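# Place tray level on jewelry box dividers

## Task

Put the tray inside the jewelry box, top side up, sitting flat on the box's dividers. Do not disturb the bangle. The tray must stay there on its own once the robot lets go, so release it and pull the grippers away at the end.

## Robot and tools

Robot: two arms, left_arm and right_arm, each ending in a parallel two-finger gripper. Their bases sit in the scene frame at left_arm (-0.036, +0.327, 0) m and right_arm (-0.014, -0.226, 0) m, both turned slightly about z. Scene frame: origin on the tabletop midway between the arms, +x out over the table, +z up, left_arm on the +y side. The names left and right do not refer to sides of any image.

Gripper frame: fingers point along the gripper's +z axis and close along its y axis. end_effector_position is the point between the finger pads, roughly 1 cm short of the fingertips. The wrist camera mount adds bulk near the hand.

Command row (used by every moving tool): a single flat list of 16 numbers covering both arms, always all 16 even if one arm is idle. Order: left_arm x, y, z, qw, qx, qy, qz, opening, then right_arm x, y, z, qw, qx, qy, qz, opening. x, y, z are an absolute target position of that gripper's end_effector_position in metres, scene frame; qw..qz is an absolute target orientation quaternion, w first, scene frame. Opening runs from -1 (closed) to +1 (fully open, 0.094 m); it is a target, not an offset. A row is refused if its target lies over 0.6 m from the arm's last reported position along any gripper axis. To hold an arm still, resend its exact last reported pose and desired opening each call; to keep an orientation, keep sending the same quaternion rather than copying a drifted reading.

Tools:
- execute_actions {actions, pictures}: actions holds at most one item. Empty list: just returns current state. {rows: [[16 numbers], ...], steps: n}: up to 15 rows, n up to 15 control steps of 1/30 s (default 15); each row drives one step and the last row repeats to fill the count. {steps: n} alone is a wait of up to 300 steps counted from the previous result. pictures (boolean) toggles camera images, included by default.
- move {target, speed}: target is one 16-number row as above. Each gripper travels a straight line toward its pose, both arms finishing together, over 0.5 to 10 s (cut off at 10 s). speed is path top speed in m/s, 0.002 to 0.5, default 0.25; rotation capped at twice that in rad/s. The opening is applied at the start. Paths ignore obstacles and the other arm; grippers lag, drift and can overshoot speed, notably with a near-straight arm. Faster contact and targets set deeper past contact push harder.
- wait {seconds}: 0 to 10 s of letting the scene run with no new command.
- zoom_image {camera, region}: enlarged crop of a camera's latest image; region [x0, y0, x1, y1] in pixels, top-left origin, at most 504 by 504. Cameras: cam_head_left, cam_head_right, cam_high, cam_left_wrist, cam_right_wrist, all 504x504.
- read_manual {section}: only licence text; no motion.


Controller behaviour: each control step, the commanded pose is limited to 70 mm and 16 degrees from the measured pose, then solved by damped inverse kinematics, favouring position over orientation. Large targets may need several calls; after an action the arm continues only to its last clipped pose. Motions often finish a centimetre or more off, usually low. Reported hand positions can be inaccurate, more so at long reach. The simulation keeps running while the operator thinks.

Results: a state line per arm with gripper position and quaternion; grip_measured gives finger opening on the command scale (Joint positions' last value is the opening in metres; readings may be off by about 1 mm). A Hand target line shows where the controller is heading. "pose unreachable" and HELD mark steps the clearance check altered or blocked. move results add a move: line with the ending (done, off_target, moving, held, fault) and limits (paced = pose clipped; held = some steps blocked, after which the arm may surge), plus each gripper's distance to its pose. FAULT or OVER-TEMPERATURE FAULT lines mean an arm stopped. MOTOR HOT warns from 75 °C; at 90 °C the arm halts 10 s; at 100 °C it goes limp and drops. Joint torques are noisy and offset.

Gripping: to hold, command an opening about 0.03 under grip_measured (smaller gap for lighter hold). Pads push up to roughly 50–62 N, less on thin parts, with a brief spike on first contact.

Joint ranges (rad): waist -2.618 to 3.054, shoulder 0 to 3.142, elbow 0 to 3.142, wrist pitch -1.571 to 1.571, wrist yaw -1.571 to 1.571, wrist roll -2.094 to 2.094.

Avoid: dropping the tray, sliding or slamming it, knocking the bangle, pushing anything off the table, and letting the arms collide or press on each other. Occasional external tugs on a held part or shoves on loose items can occur. Finish with the tray released and both grippers moved away, then confirm with a fresh look before ending.

Each tool is called after ">>>" as name(argument=value, ...) on one line, values as JSON.

## Session

>>> execute_actions(actions=[])

Scene clock: 0.00 s of 4500.00 s.
left_arm: end_effector_position=(+0.4688, +0.4919, +0.1921) grip_measured=+1.000 end_effector_quat_wxyz=(+0.168, -0.591, +0.773, -0.155) | right_arm: end_effector_position=(+0.5108, -0.2745, +0.3509) grip_measured=+1.000 end_effector_quat_wxyz=(+0.526, -0.551, +0.542, -0.354)
Joint positions: left_arm=[ 0.537  2.328  2.519 -1.345  0.204 -0.968  0.094] | right_arm=[-0.104  1.657  1.493 -0.053 -0.428 -1.477  0.094]
Joint velocities: left_arm=[ 0.002  0.007 -0.007  0.037 -0.007 -0.037  0.   ] | right_arm=[-0.002  0.007  0.007 -0.007  0.007 -0.007  0.   ]
Joint torques (N m, as the arm reports them, + toward a larger angle): no reading
Hand target (left_arm): +0.469, +0.493, +0.202; +0.182, -0.587, +0.773, -0.156
Hand target (right_arm): +0.509, -0.273, +0.356; +0.530, -0.549, +0.541, -0.353

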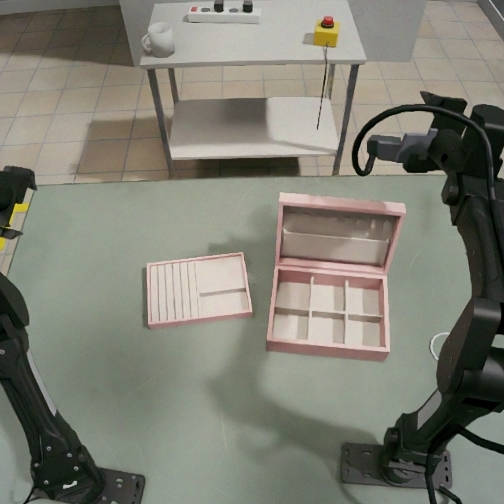

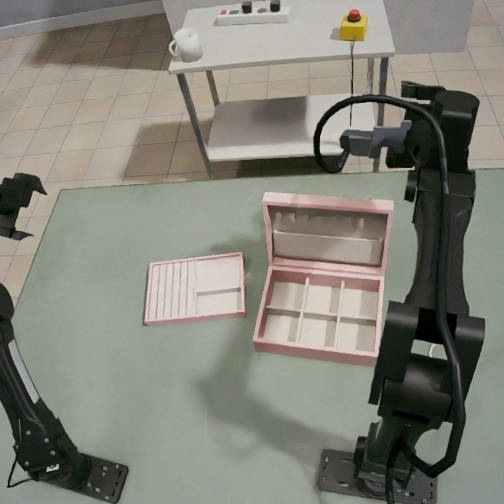

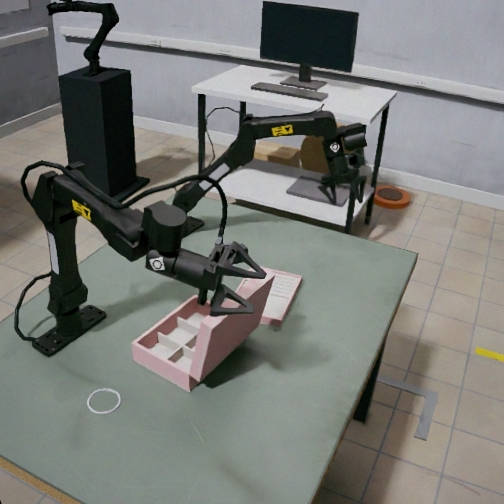

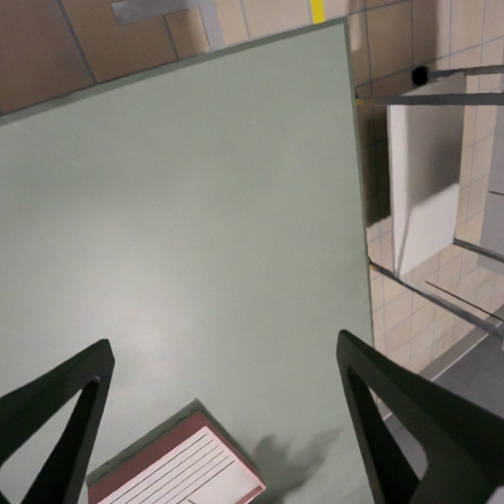

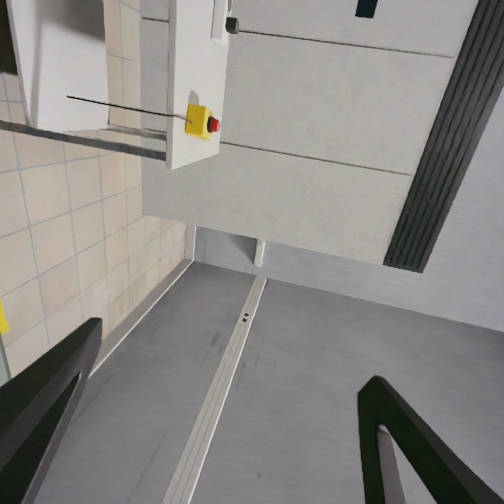

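>>> zoom_image(camera="cam_head_left", region=[130, 180, 420, 380])

>>> zoom_image(camera="cam_high", region=[120, 250, 320, 400])

Region (130, 180, 420, 380) of cam_head_left's 504x504 image, scaled by 1.738, with more detail than that image has; it fills the top 348 rows of this view, and the rest is white.

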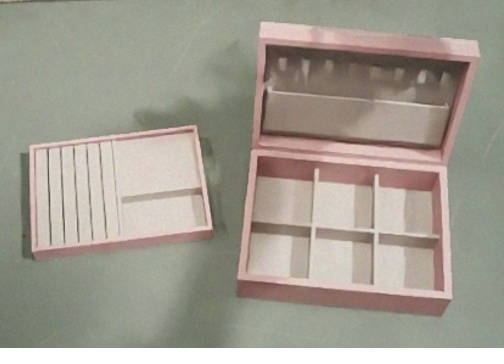

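Region (120, 250, 320, 400) of cam_high's 504x504 image, scaled by 2.520, with more detail than that image has; it fills the top 378 rows of this view, and the rest is white.

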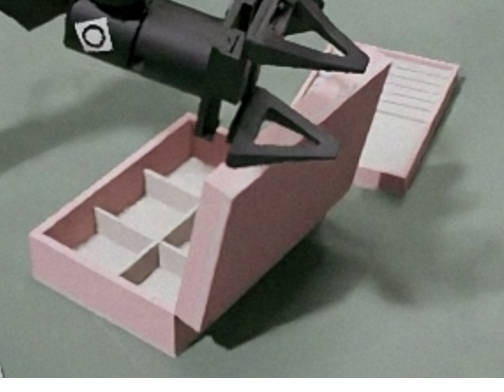

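>>> move(target=[0.469,0.493,0.202,0.182,-0.587,0.773,-0.156,1,0.3225,0.11,0.3,0,0.74,-0.673,0,-0.3])

>>> move(target=[0.469,0.493,0.202,0.182,-0.587,0.773,-0.156,1,0.3225,0.11,0.09,0,0.74,-0.673,0,-0.3])

Scene clock: 42.17 s of 4500.00 s.
left_arm: end_effector_position=(+0.4688, +0.4919, +0.1921) grip_measured=+1.000 end_effector_quat_wxyz=(+0.168, -0.591, +0.773, -0.155) | right_arm: end_effector_position=(+0.3211, +0.1116, +0.2946) grip_measured=-0.299 end_effector_quat_wxyz=(-0.258, +0.733, -0.628, +0.036)
Joint positions: left_arm=[ 0.537  2.328  2.519 -1.345  0.204 -0.968  0.094] | right_arm=[ 0.934  2.146  2.642 -1.54   0.04  -0.934  0.033]
Joint velocities: left_arm=[-0.007  0.007 -0.022 -0.022 -0.007  0.007  0.   ] | right_arm=[-0.002 -0.002 -0.002 -0.007 -0.007  0.037 -0.002]
Joint torques (N m, as the arm reports them, + toward a larger angle): left_arm=[ -0.05 -15.34   4.47   1.03   0.1    0.06] | right_arm=[ -0.69 -11.12   7.07   1.25  -0.19   0.13]
Hand target (left_arm): +0.469, +0.493, +0.202; +0.182, -0.587, +0.773, -0.156
Hand target (right_arm): +0.321, +0.110, +0.299; -0.263, +0.727, -0.634, +0.026
Off the commanded pose (left_arm): 0.010 m, 2 deg.
Off the commanded pose (right_arm): 0.006 m, 30 deg; orientation clipped at the last step of the last action.
joint sent to its limit (right arm) — the command would take joint 4 (wrist pitch) past its lower limit, so that joint was sent only as far as its limit.
After step 90, 35.50 s passed at rest.
move: off_target (right_arm); limits=paced
camera_calibration (this result's frames):
cam_right_wrist: T_world_to_cam=[[0.793602, 0.370472, 0.482646, -0.441057], [0.171536, -0.897309, 0.406708, -0.0342899], [0.583756, -0.239973, -0.775656, 0.167196], [0, 0, 0, 1]] pos_world=[0.258304, 0.172753, 0.356507]

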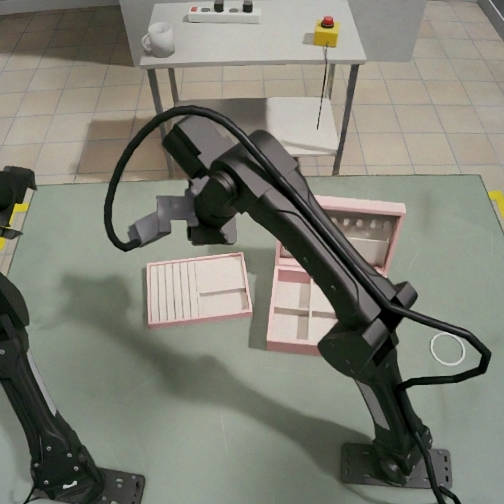

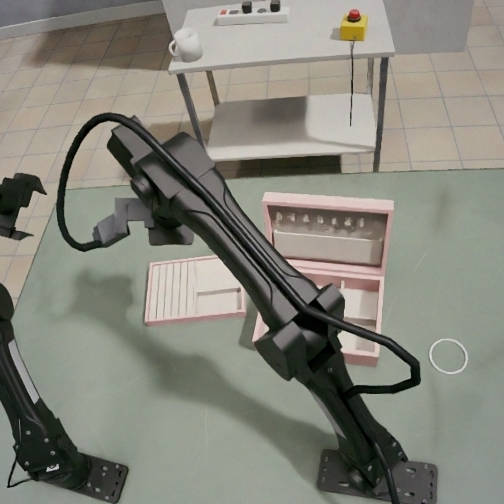

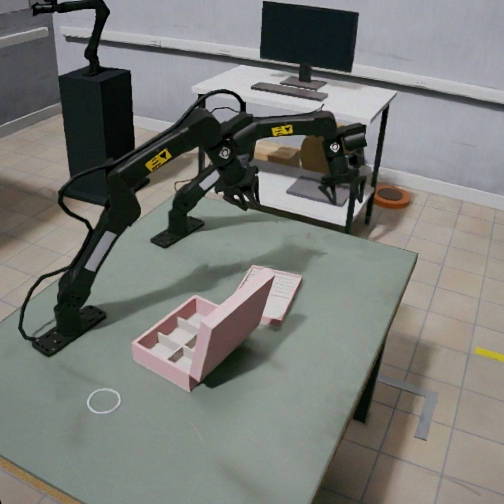

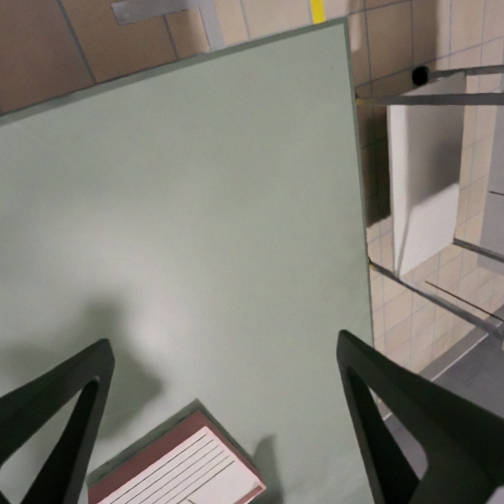

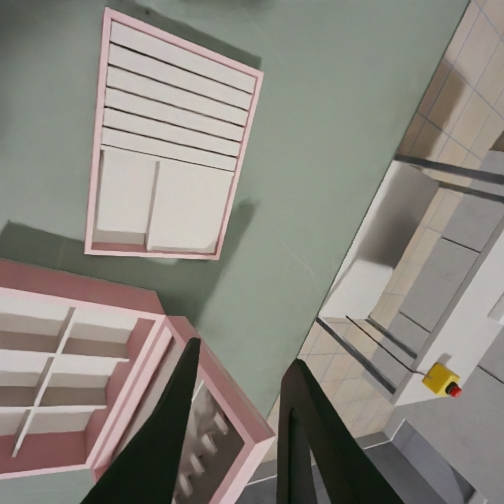

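Scene clock: 43.90 s of 4500.00 s.
left_arm: end_effector_position=(+0.4688, +0.4919, +0.1921) grip_measured=+1.000 end_effector_quat_wxyz=(+0.168, -0.591, +0.773, -0.155) | right_arm: end_effector_position=(+0.3194, +0.1082, +0.0742) grip_measured=-0.299 end_effector_quat_wxyz=(+0.014, +0.748, -0.664, +0.006)
Joint positions: left_arm=[ 0.537  2.328  2.519 -1.345  0.204 -0.968  0.094] | right_arm=[ 0.921  2.491  2.427 -1.533  0.013 -0.9    0.033]
Joint velocities: left_arm=[-0.002  0.002 -0.007 -0.007 -0.007  0.037  0.   ] | right_arm=[ 0.002  0.002  0.007 -0.037  0.007 -0.037 -0.001]
Joint torques (N m, as the arm reports them, + toward a larger angle): left_arm=[ -0.06 -15.32   4.43   1.03   0.09   0.06] | right_arm=[ -0.7  -16.41   7.76   0.22  -0.17   0.07]
Hand target (left_arm): +0.469, +0.493, +0.202; +0.182, -0.587, +0.773, -0.156
Hand target (right_arm): +0.322, +0.109, +0.089; -0.001, +0.742, -0.670, -0.003
Off the commanded pose (left_arm): 0.010 m, 2 deg.
Off the commanded pose (right_arm): 0.016 m, 2 deg.
move: off_target (right_arm)
camera_calibration (this result's frames):
cam_right_wrist: T_world_to_cam=[[0.905785, 0.422899, -0.0266502, -0.335766], [0.352292, -0.716623, 0.601948, -0.039191], [0.235465, -0.554624, -0.79809, 0.143344], [0, 0, 0, 1]] pos_world=[0.284186, 0.193412, 0.129044]

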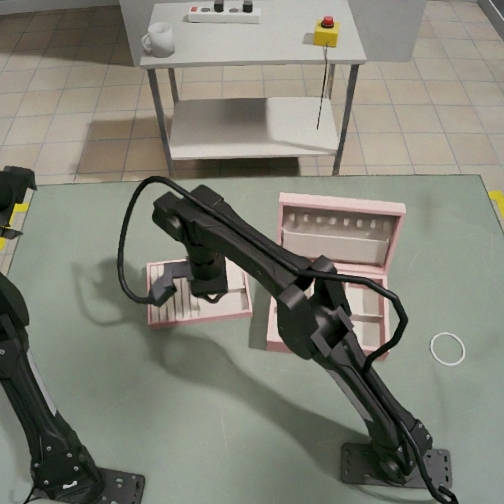

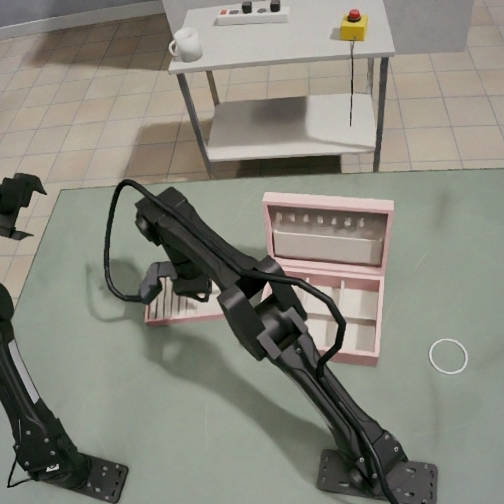

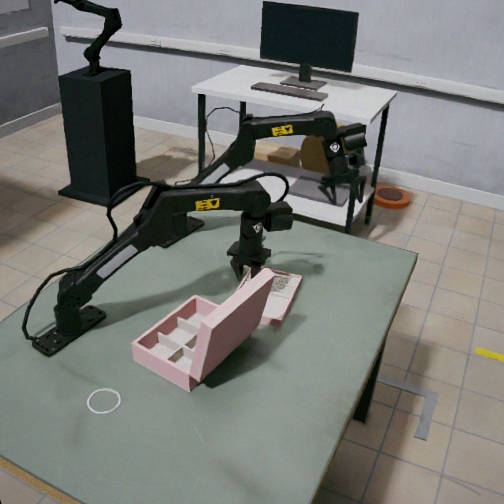

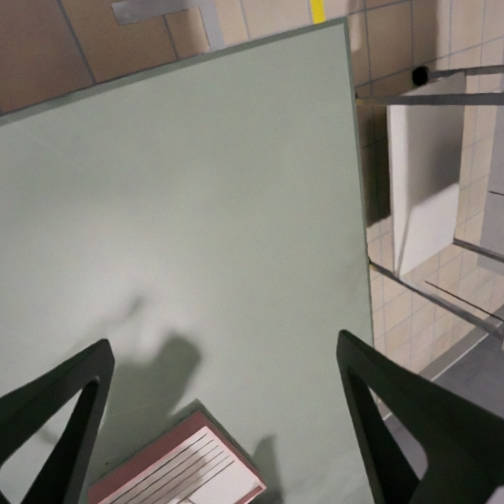

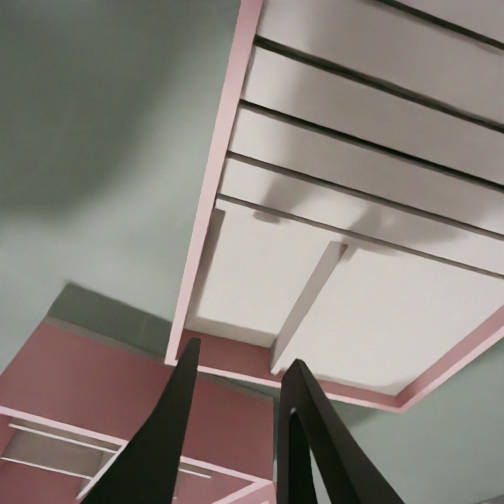

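>>> move(target=[0.469,0.493,0.202,0.182,-0.587,0.773,-0.156,1,0.34,0.11,0.062,0,0.74,-0.673,0,-0.3], speed=0.08)

>>> zoom_image(camera="cam_head_left", region=[130, 230, 280, 340])

Scene clock: 58.10 s of 4500.00 s.
left_arm: end_effector_position=(+0.4688, +0.4919, +0.1921) grip_measured=+1.000 end_effector_quat_wxyz=(+0.168, -0.591, +0.773, -0.155) | right_arm: end_effector_position=(+0.3330, +0.1038, +0.0566) grip_measured=-0.299 end_effector_quat_wxyz=(+0.019, +0.739, -0.674, +0.005)
Joint positions: left_arm=[ 0.537  2.328  2.519 -1.345  0.204 -0.968  0.094] | right_arm=[ 0.894  2.545  2.455 -1.518  0.013 -0.9    0.033]
Joint velocities: left_arm=[ 0.002 -0.002  0.007 -0.037  0.037 -0.022  0.   ] | right_arm=[ 0.007 -0.007 -0.007  0.007  0.007  0.037  0.   ]
Joint torques (N m, as the arm reports them, + toward a larger angle): left_arm=[ -0.02 -15.38   4.43   1.02   0.09   0.06] | right_arm=[ -0.41 -15.2    7.8    0.47  -0.11  -0.09]
Hand target (left_arm): +0.469, +0.493, +0.202; +0.182, -0.587, +0.773, -0.156
Hand target (right_arm): +0.340, +0.110, +0.062; -0.000, +0.740, -0.673, +0.001
Off the commanded pose (left_arm): 0.010 m, 2 deg.
Off the commanded pose (right_arm): 0.011 m, 2 deg.
After step 110, 9.57 s passed at rest.
move: off_target (right_arm)
camera_calibration (this result's frames):
cam_right_wrist: T_world_to_cam=[[0.916519, 0.398339, -0.0363104, -0.347226], [0.337524, -0.721479, 0.604603, -0.0312518], [0.21464, -0.566386, -0.795699, 0.131657], [0, 0, 0, 1]] pos_world=[0.300528, 0.190335, 0.111046]

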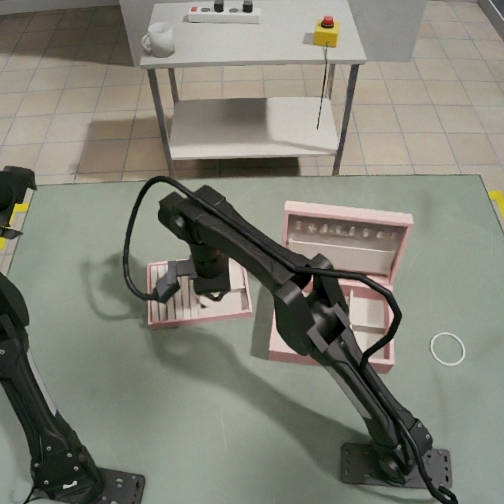

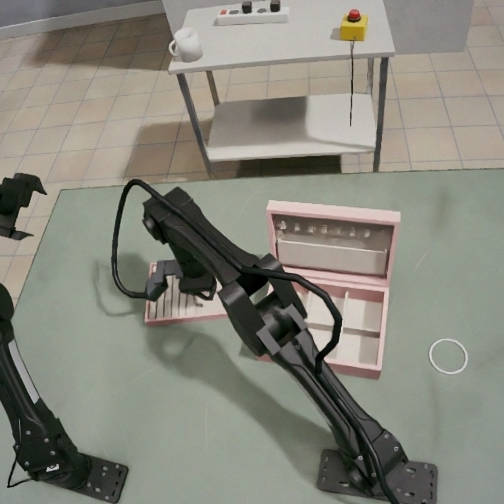

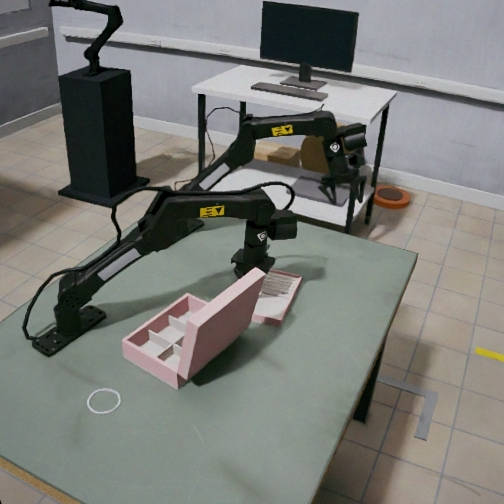

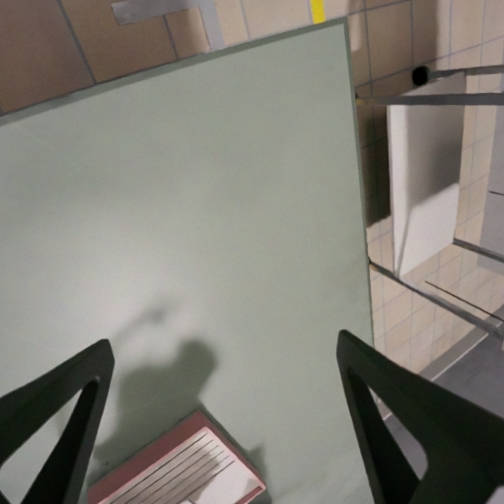

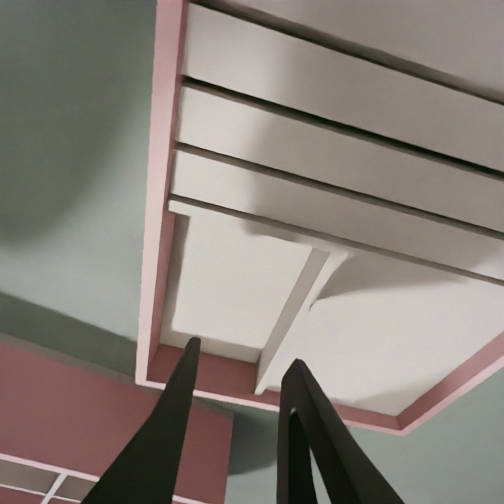

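Region (130, 230, 280, 340) of cam_head_left's 504x504 image, scaled by 3.360, with more detail than that image has; it fills the top 370 rows of this view, and the rest is white.

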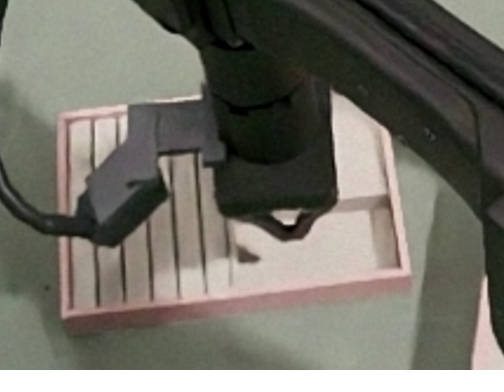

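>>> move(target=[0.469,0.493,0.202,0.182,-0.587,0.773,-0.156,1,0.359,0.112,0.045,0,0.74,-0.673,0,-0.3], speed=0.05)

Scene clock: 65.03 s of 4500.00 s.
left_arm: end_effector_position=(+0.4688, +0.4919, +0.1921) grip_measured=+1.000 end_effector_quat_wxyz=(+0.168, -0.591, +0.773, -0.155) | right_arm: end_effector_position=(+0.3579, +0.1130, +0.0418) grip_measured=-0.299 end_effector_quat_wxyz=(-0.001, +0.739, -0.674, +0.006)
Joint positions: left_arm=[ 0.537  2.328  2.519 -1.345  0.204 -0.968  0.094] | right_arm=[ 0.873  2.67   2.637 -1.533  0.013 -0.921  0.033]
Joint velocities: left_arm=[-0.007  0.022 -0.007  0.051 -0.007  0.007  0.   ] | right_arm=[-0.012 -0.002  0.037 -0.095  0.022  0.066 -0.   ]
Joint torques (N m, as the arm reports them, + toward a larger angle): left_arm=[ -0.06 -15.36   4.44   1.02   0.09   0.06] | right_arm=[ -0.78 -15.42   7.95   0.28  -0.12  -0.08]
Hand target (left_arm): +0.469, +0.493, +0.202; +0.182, -0.587, +0.773, -0.156
Hand target (right_arm): +0.359, +0.112, +0.045; -0.002, +0.740, -0.673, +0.001
Off the commanded pose (left_arm): 0.010 m, 2 deg.
Off the commanded pose (right_arm): 0.004 m, 1 deg.
joint sent to its limit (right arm) — the command would take joint 4 (wrist pitch) past its lower limit, so that joint was sent only as far as its limit.
After step 90, 3.00 s passed at rest.
move: done
camera_calibration (this result's frames):
cam_right_wrist: T_world_to_cam=[[0.917026, 0.398822, 0.00176362, -0.376118], [0.319925, -0.738242, 0.593841, -0.0153813], [0.238139, -0.544004, -0.804581, 0.109156], [0, 0, 0, 1]] pos_world=[0.323837, 0.198031, 0.0976224]

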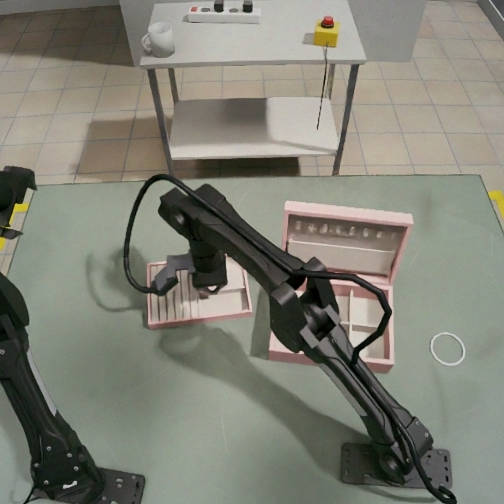

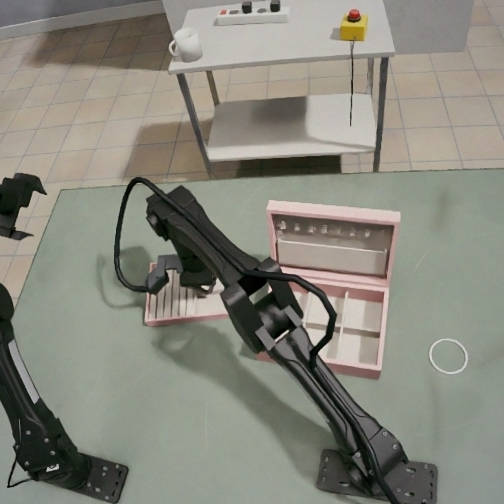

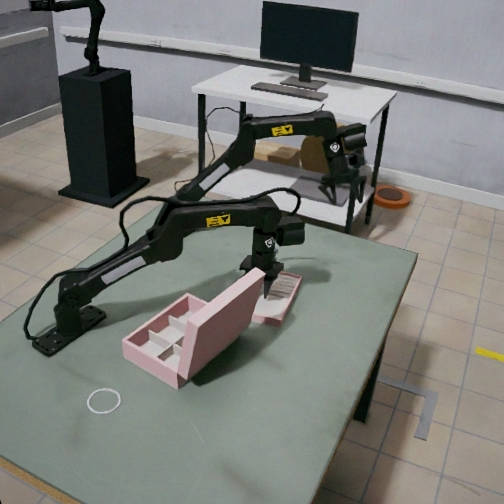

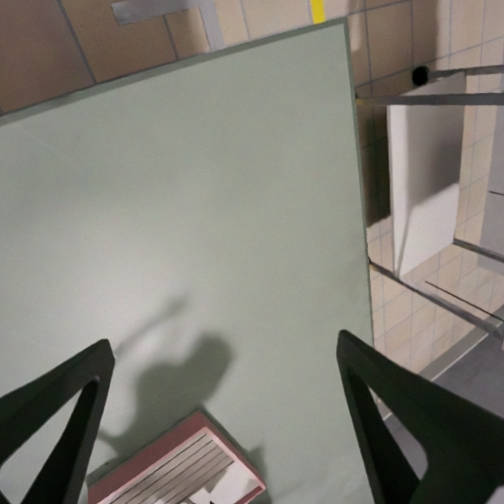

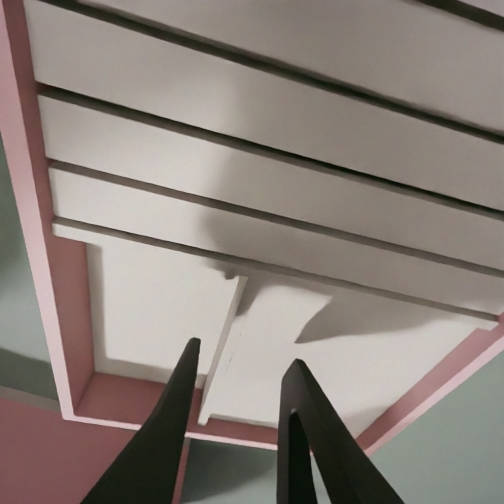

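>>> move(target=[0.469,0.493,0.202,0.182,-0.587,0.773,-0.156,1,0.349,0.112,0.022,0,0.74,-0.673,0,-0.3], speed=0.03)

Scene clock: 70.87 s of 4500.00 s.
left_arm: end_effector_position=(+0.4688, +0.4919, +0.1921) grip_measured=+1.000 end_effector_quat_wxyz=(+0.168, -0.591, +0.773, -0.155) | right_arm: end_effector_position=(+0.3529, +0.1083, +0.0301) grip_measured=-0.299 end_effector_quat_wxyz=(-0.001, +0.739, -0.674, +0.007)
Joint positions: left_arm=[ 0.537  2.328  2.519 -1.345  0.204 -0.968  0.094] | right_arm=[ 0.873  2.584  2.424 -1.408  0.013 -0.921  0.033]
Joint velocities: left_arm=[ 0.012 -0.012 -0.002 -0.007  0.007 -0.081  0.   ] | right_arm=[-0.002 -0.002 -0.042  0.095 -0.037 -0.066  0.001]
Joint torques (N m, as the arm reports them, + toward a larger angle): left_arm=[ -0.06 -15.36   4.44   1.03   0.1    0.07] | right_arm=[  0.68 -16.14   3.12   0.75  -0.14   0.01]
Hand target (left_arm): +0.469, +0.493, +0.202; +0.182, -0.587, +0.773, -0.156
Hand target (right_arm): +0.349, +0.112, +0.022; +0.001, +0.740, -0.673, -0.000
Off the commanded pose (left_arm): 0.010 m, 2 deg.
Off the commanded pose (right_arm): 0.010 m, 1 deg.
After step 90, 1.87 s passed at rest.
move: done
camera_calibration (this result's frames):
cam_right_wrist: T_world_to_cam=[[0.916723, 0.399522, 0.000797159, -0.369512], [0.320839, -0.737366, 0.594436, -0.0107471], [0.238078, -0.544677, -0.804143, 0.0984634], [0, 0, 0, 1]] pos_world=[0.318747, 0.193335, 0.0858617]

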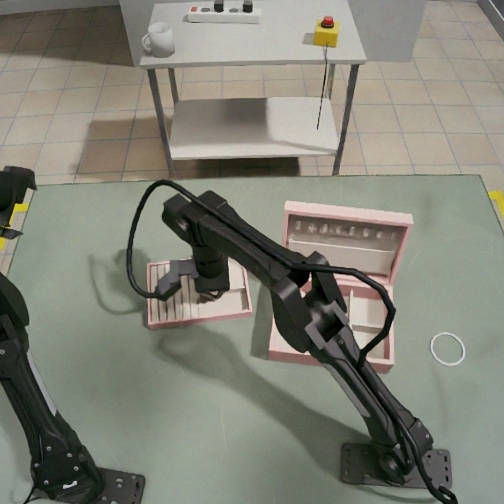

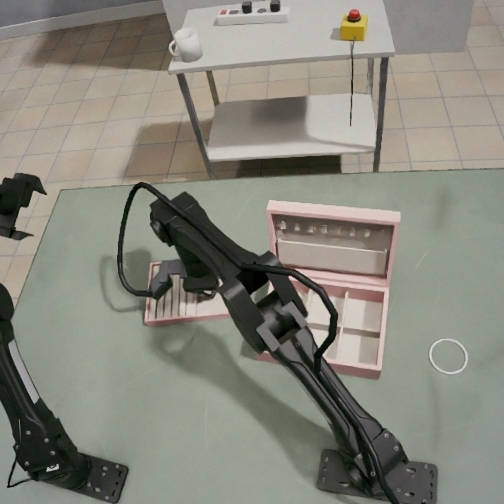

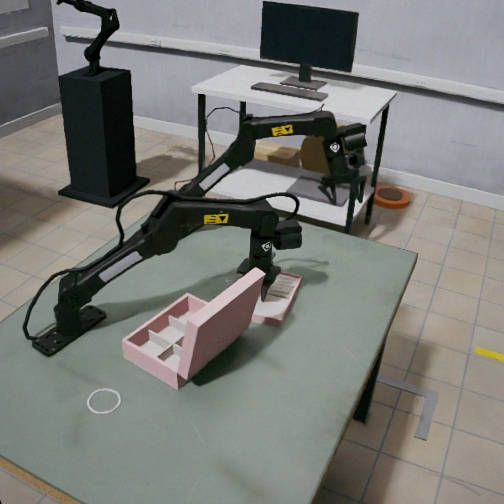

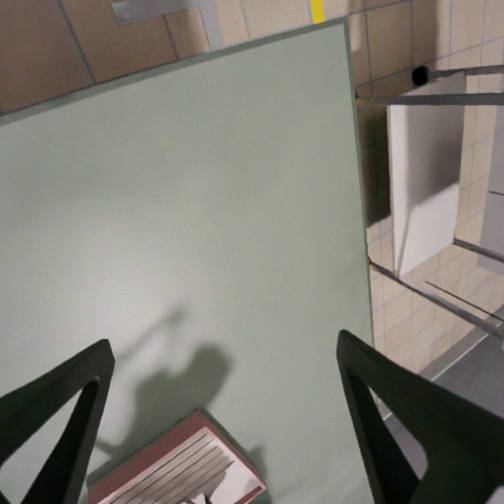

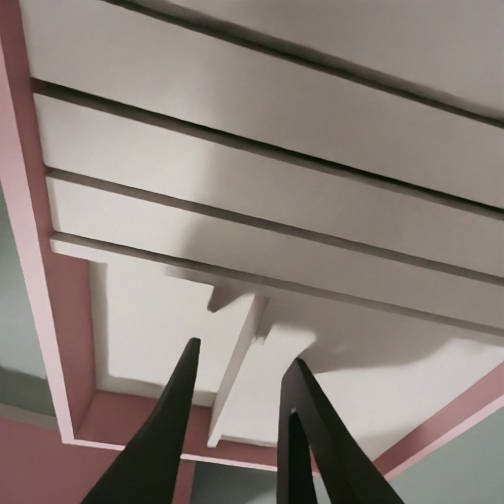

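Friction lag, apparently; continue down.

>>> move(target=[0.469,0.493,0.202,0.182,-0.587,0.773,-0.156,1,0.349,0.112,0.012,0,0.74,-0.673,0,-0.3], speed=0.02)

Scene clock: 76.43 s of 4500.00 s.
left_arm: end_effector_position=(+0.4688, +0.4919, +0.1921) grip_measured=+1.000 end_effector_quat_wxyz=(+0.168, -0.591, +0.773, -0.155) | right_arm: end_effector_position=(+0.3528, +0.1082, +0.0294) grip_measured=-0.299 end_effector_quat_wxyz=(-0.005, +0.739, -0.674, +0.007)
Joint positions: left_arm=[ 0.537  2.328  2.519 -1.345  0.204 -0.968  0.094] | right_arm=[ 0.873  2.564  2.384 -1.378  0.013 -0.921  0.033]
Joint velocities: left_arm=[ 0.002 -0.002  0.002 -0.066 -0.095 -0.022  0.   ] | right_arm=[-0.002  0.022 -0.012  0.007 -0.022  0.051  0.001]
Joint torques (N m, as the arm reports them, + toward a larger angle): left_arm=[ -0.04 -15.36   4.46   1.03   0.1    0.06] | right_arm=[  0.55 -14.63   2.44   0.94  -0.12   0.  ]
Hand target (left_arm): +0.469, +0.493, +0.202; +0.182, -0.587, +0.773, -0.156
Hand target (right_arm): +0.348, +0.111, +0.012; +0.001, +0.740, -0.673, -0.000
Off the commanded pose (left_arm): 0.010 m, 2 deg.
Off the commanded pose (right_arm): 0.018 m, 1 deg.
After step 90, 1.40 s passed at rest.
move: off_target (right_arm)
camera_calibration (this result's frames):
cam_right_wrist: T_world_to_cam=[[0.916686, 0.399488, 0.00981621, -0.369633], [0.316669, -0.741189, 0.591912, -0.00842717], [0.243737, -0.539489, -0.805943, 0.0953968], [0, 0, 0, 1]] pos_world=[0.318254, 0.192883, 0.0855009]

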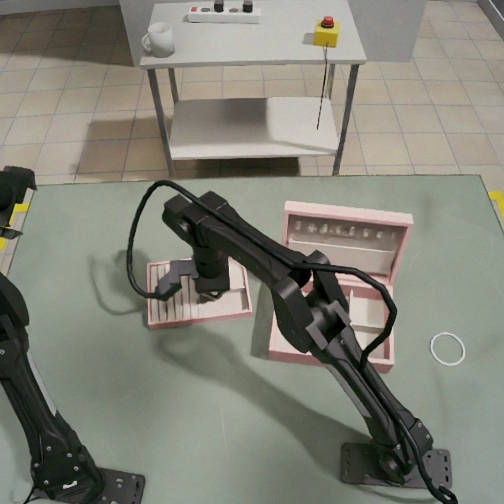

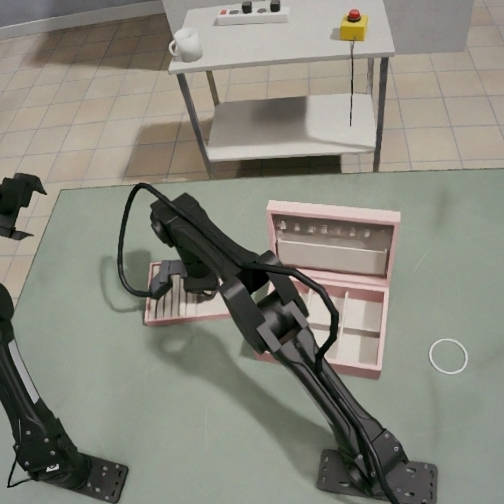

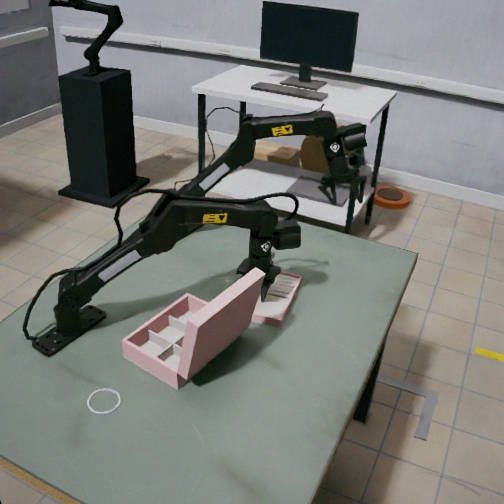

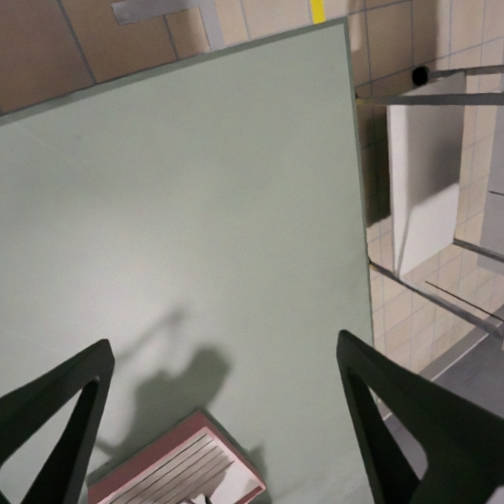

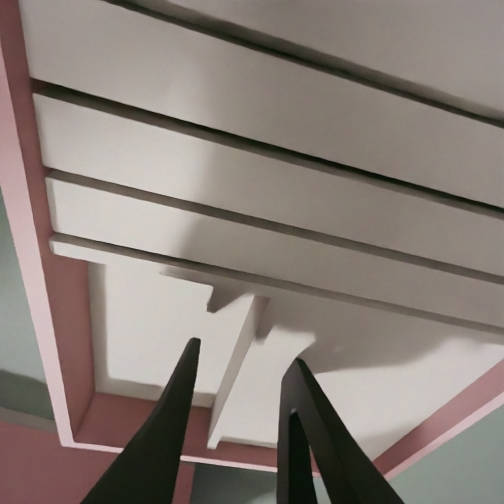

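>>> move(target=[0.469,0.493,0.202,0.182,-0.587,0.773,-0.156,1,0.352,0.108,0.032,0,0.74,-0.673,0,-0.96], speed=0.02)

Scene clock: 81.10 s of 4500.00 s.
left_arm: end_effector_position=(+0.4688, +0.4919, +0.1921) grip_measured=+1.000 end_effector_quat_wxyz=(+0.168, -0.591, +0.773, -0.155) | right_arm: end_effector_position=(+0.3537, +0.1081, +0.0306) grip_measured=-0.950 end_effector_quat_wxyz=(-0.007, +0.739, -0.673, +0.009)
Joint positions: left_arm=[ 0.537  2.328  2.519 -1.345  0.204 -0.968  0.094] | right_arm=[ 0.873  2.563  2.386 -1.379  0.017 -0.923  0.002]
Joint velocities: left_arm=[ 0.002 -0.017 -0.002 -0.066  0.022  0.022  0.   ] | right_arm=[-0.002  0.012 -0.007 -0.022  0.066  0.022  0.   ]
Joint torques (N m, as the arm reports them, + toward a larger angle): left_arm=[ -0.03 -15.34   4.44   1.02   0.09   0.06] | right_arm=[ -0.36 -14.71   8.05   0.19  -0.16  -0.07]
Hand target (left_arm): +0.469, +0.493, +0.202; +0.182, -0.587, +0.773, -0.156
Hand target (right_arm): +0.352, +0.108, +0.032; -0.001, +0.740, -0.673, +0.000
Off the commanded pose (left_arm): 0.010 m, 2 deg.
Off the commanded pose (right_arm): 0.002 m, 1 deg.
After step 90, 0.73 s passed at rest.
move: done
camera_calibration (this result's frames):
cam_right_wrist: T_world_to_cam=[[0.916035, 0.400844, 0.014286, -0.370514], [0.314732, -0.740414, 0.593911, -0.00896679], [0.248643, -0.539547, -0.804404, 0.0943499], [0, 0, 0, 1]] pos_world=[0.318767, 0.192785, 0.086514]

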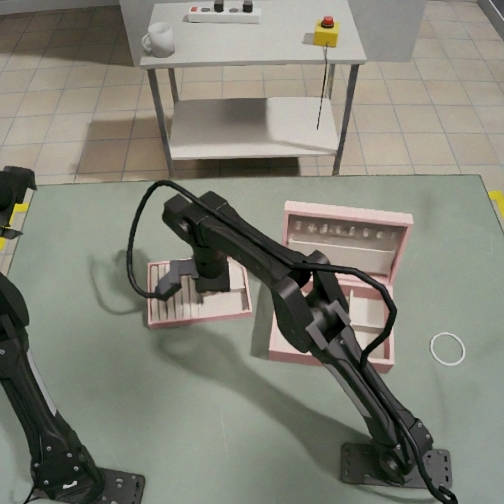

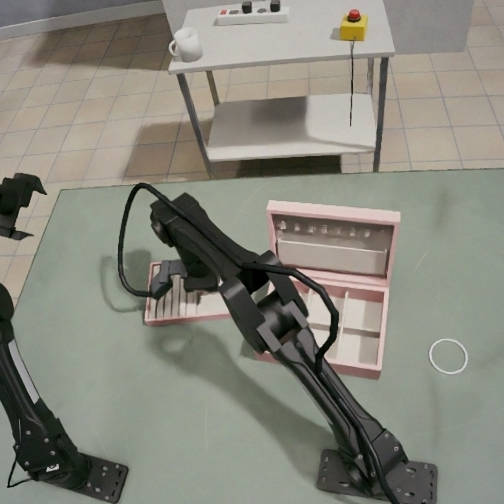

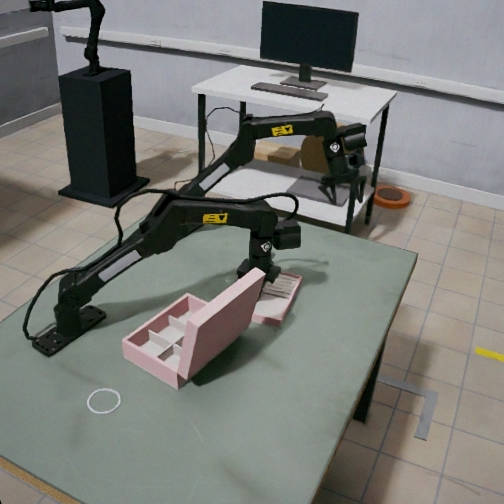

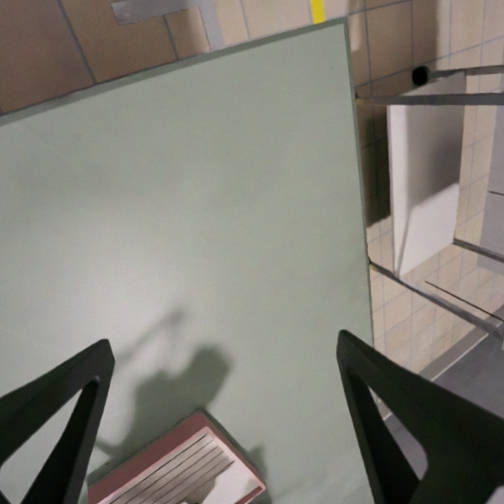

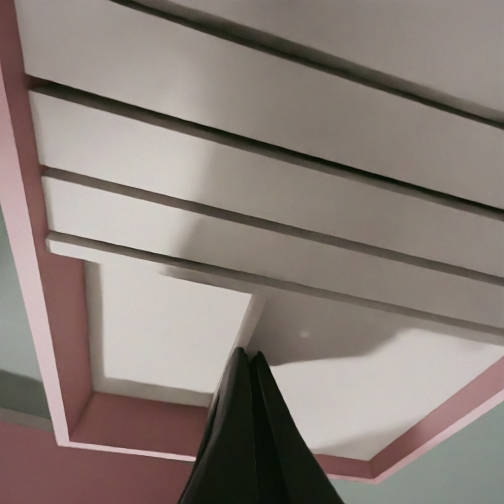

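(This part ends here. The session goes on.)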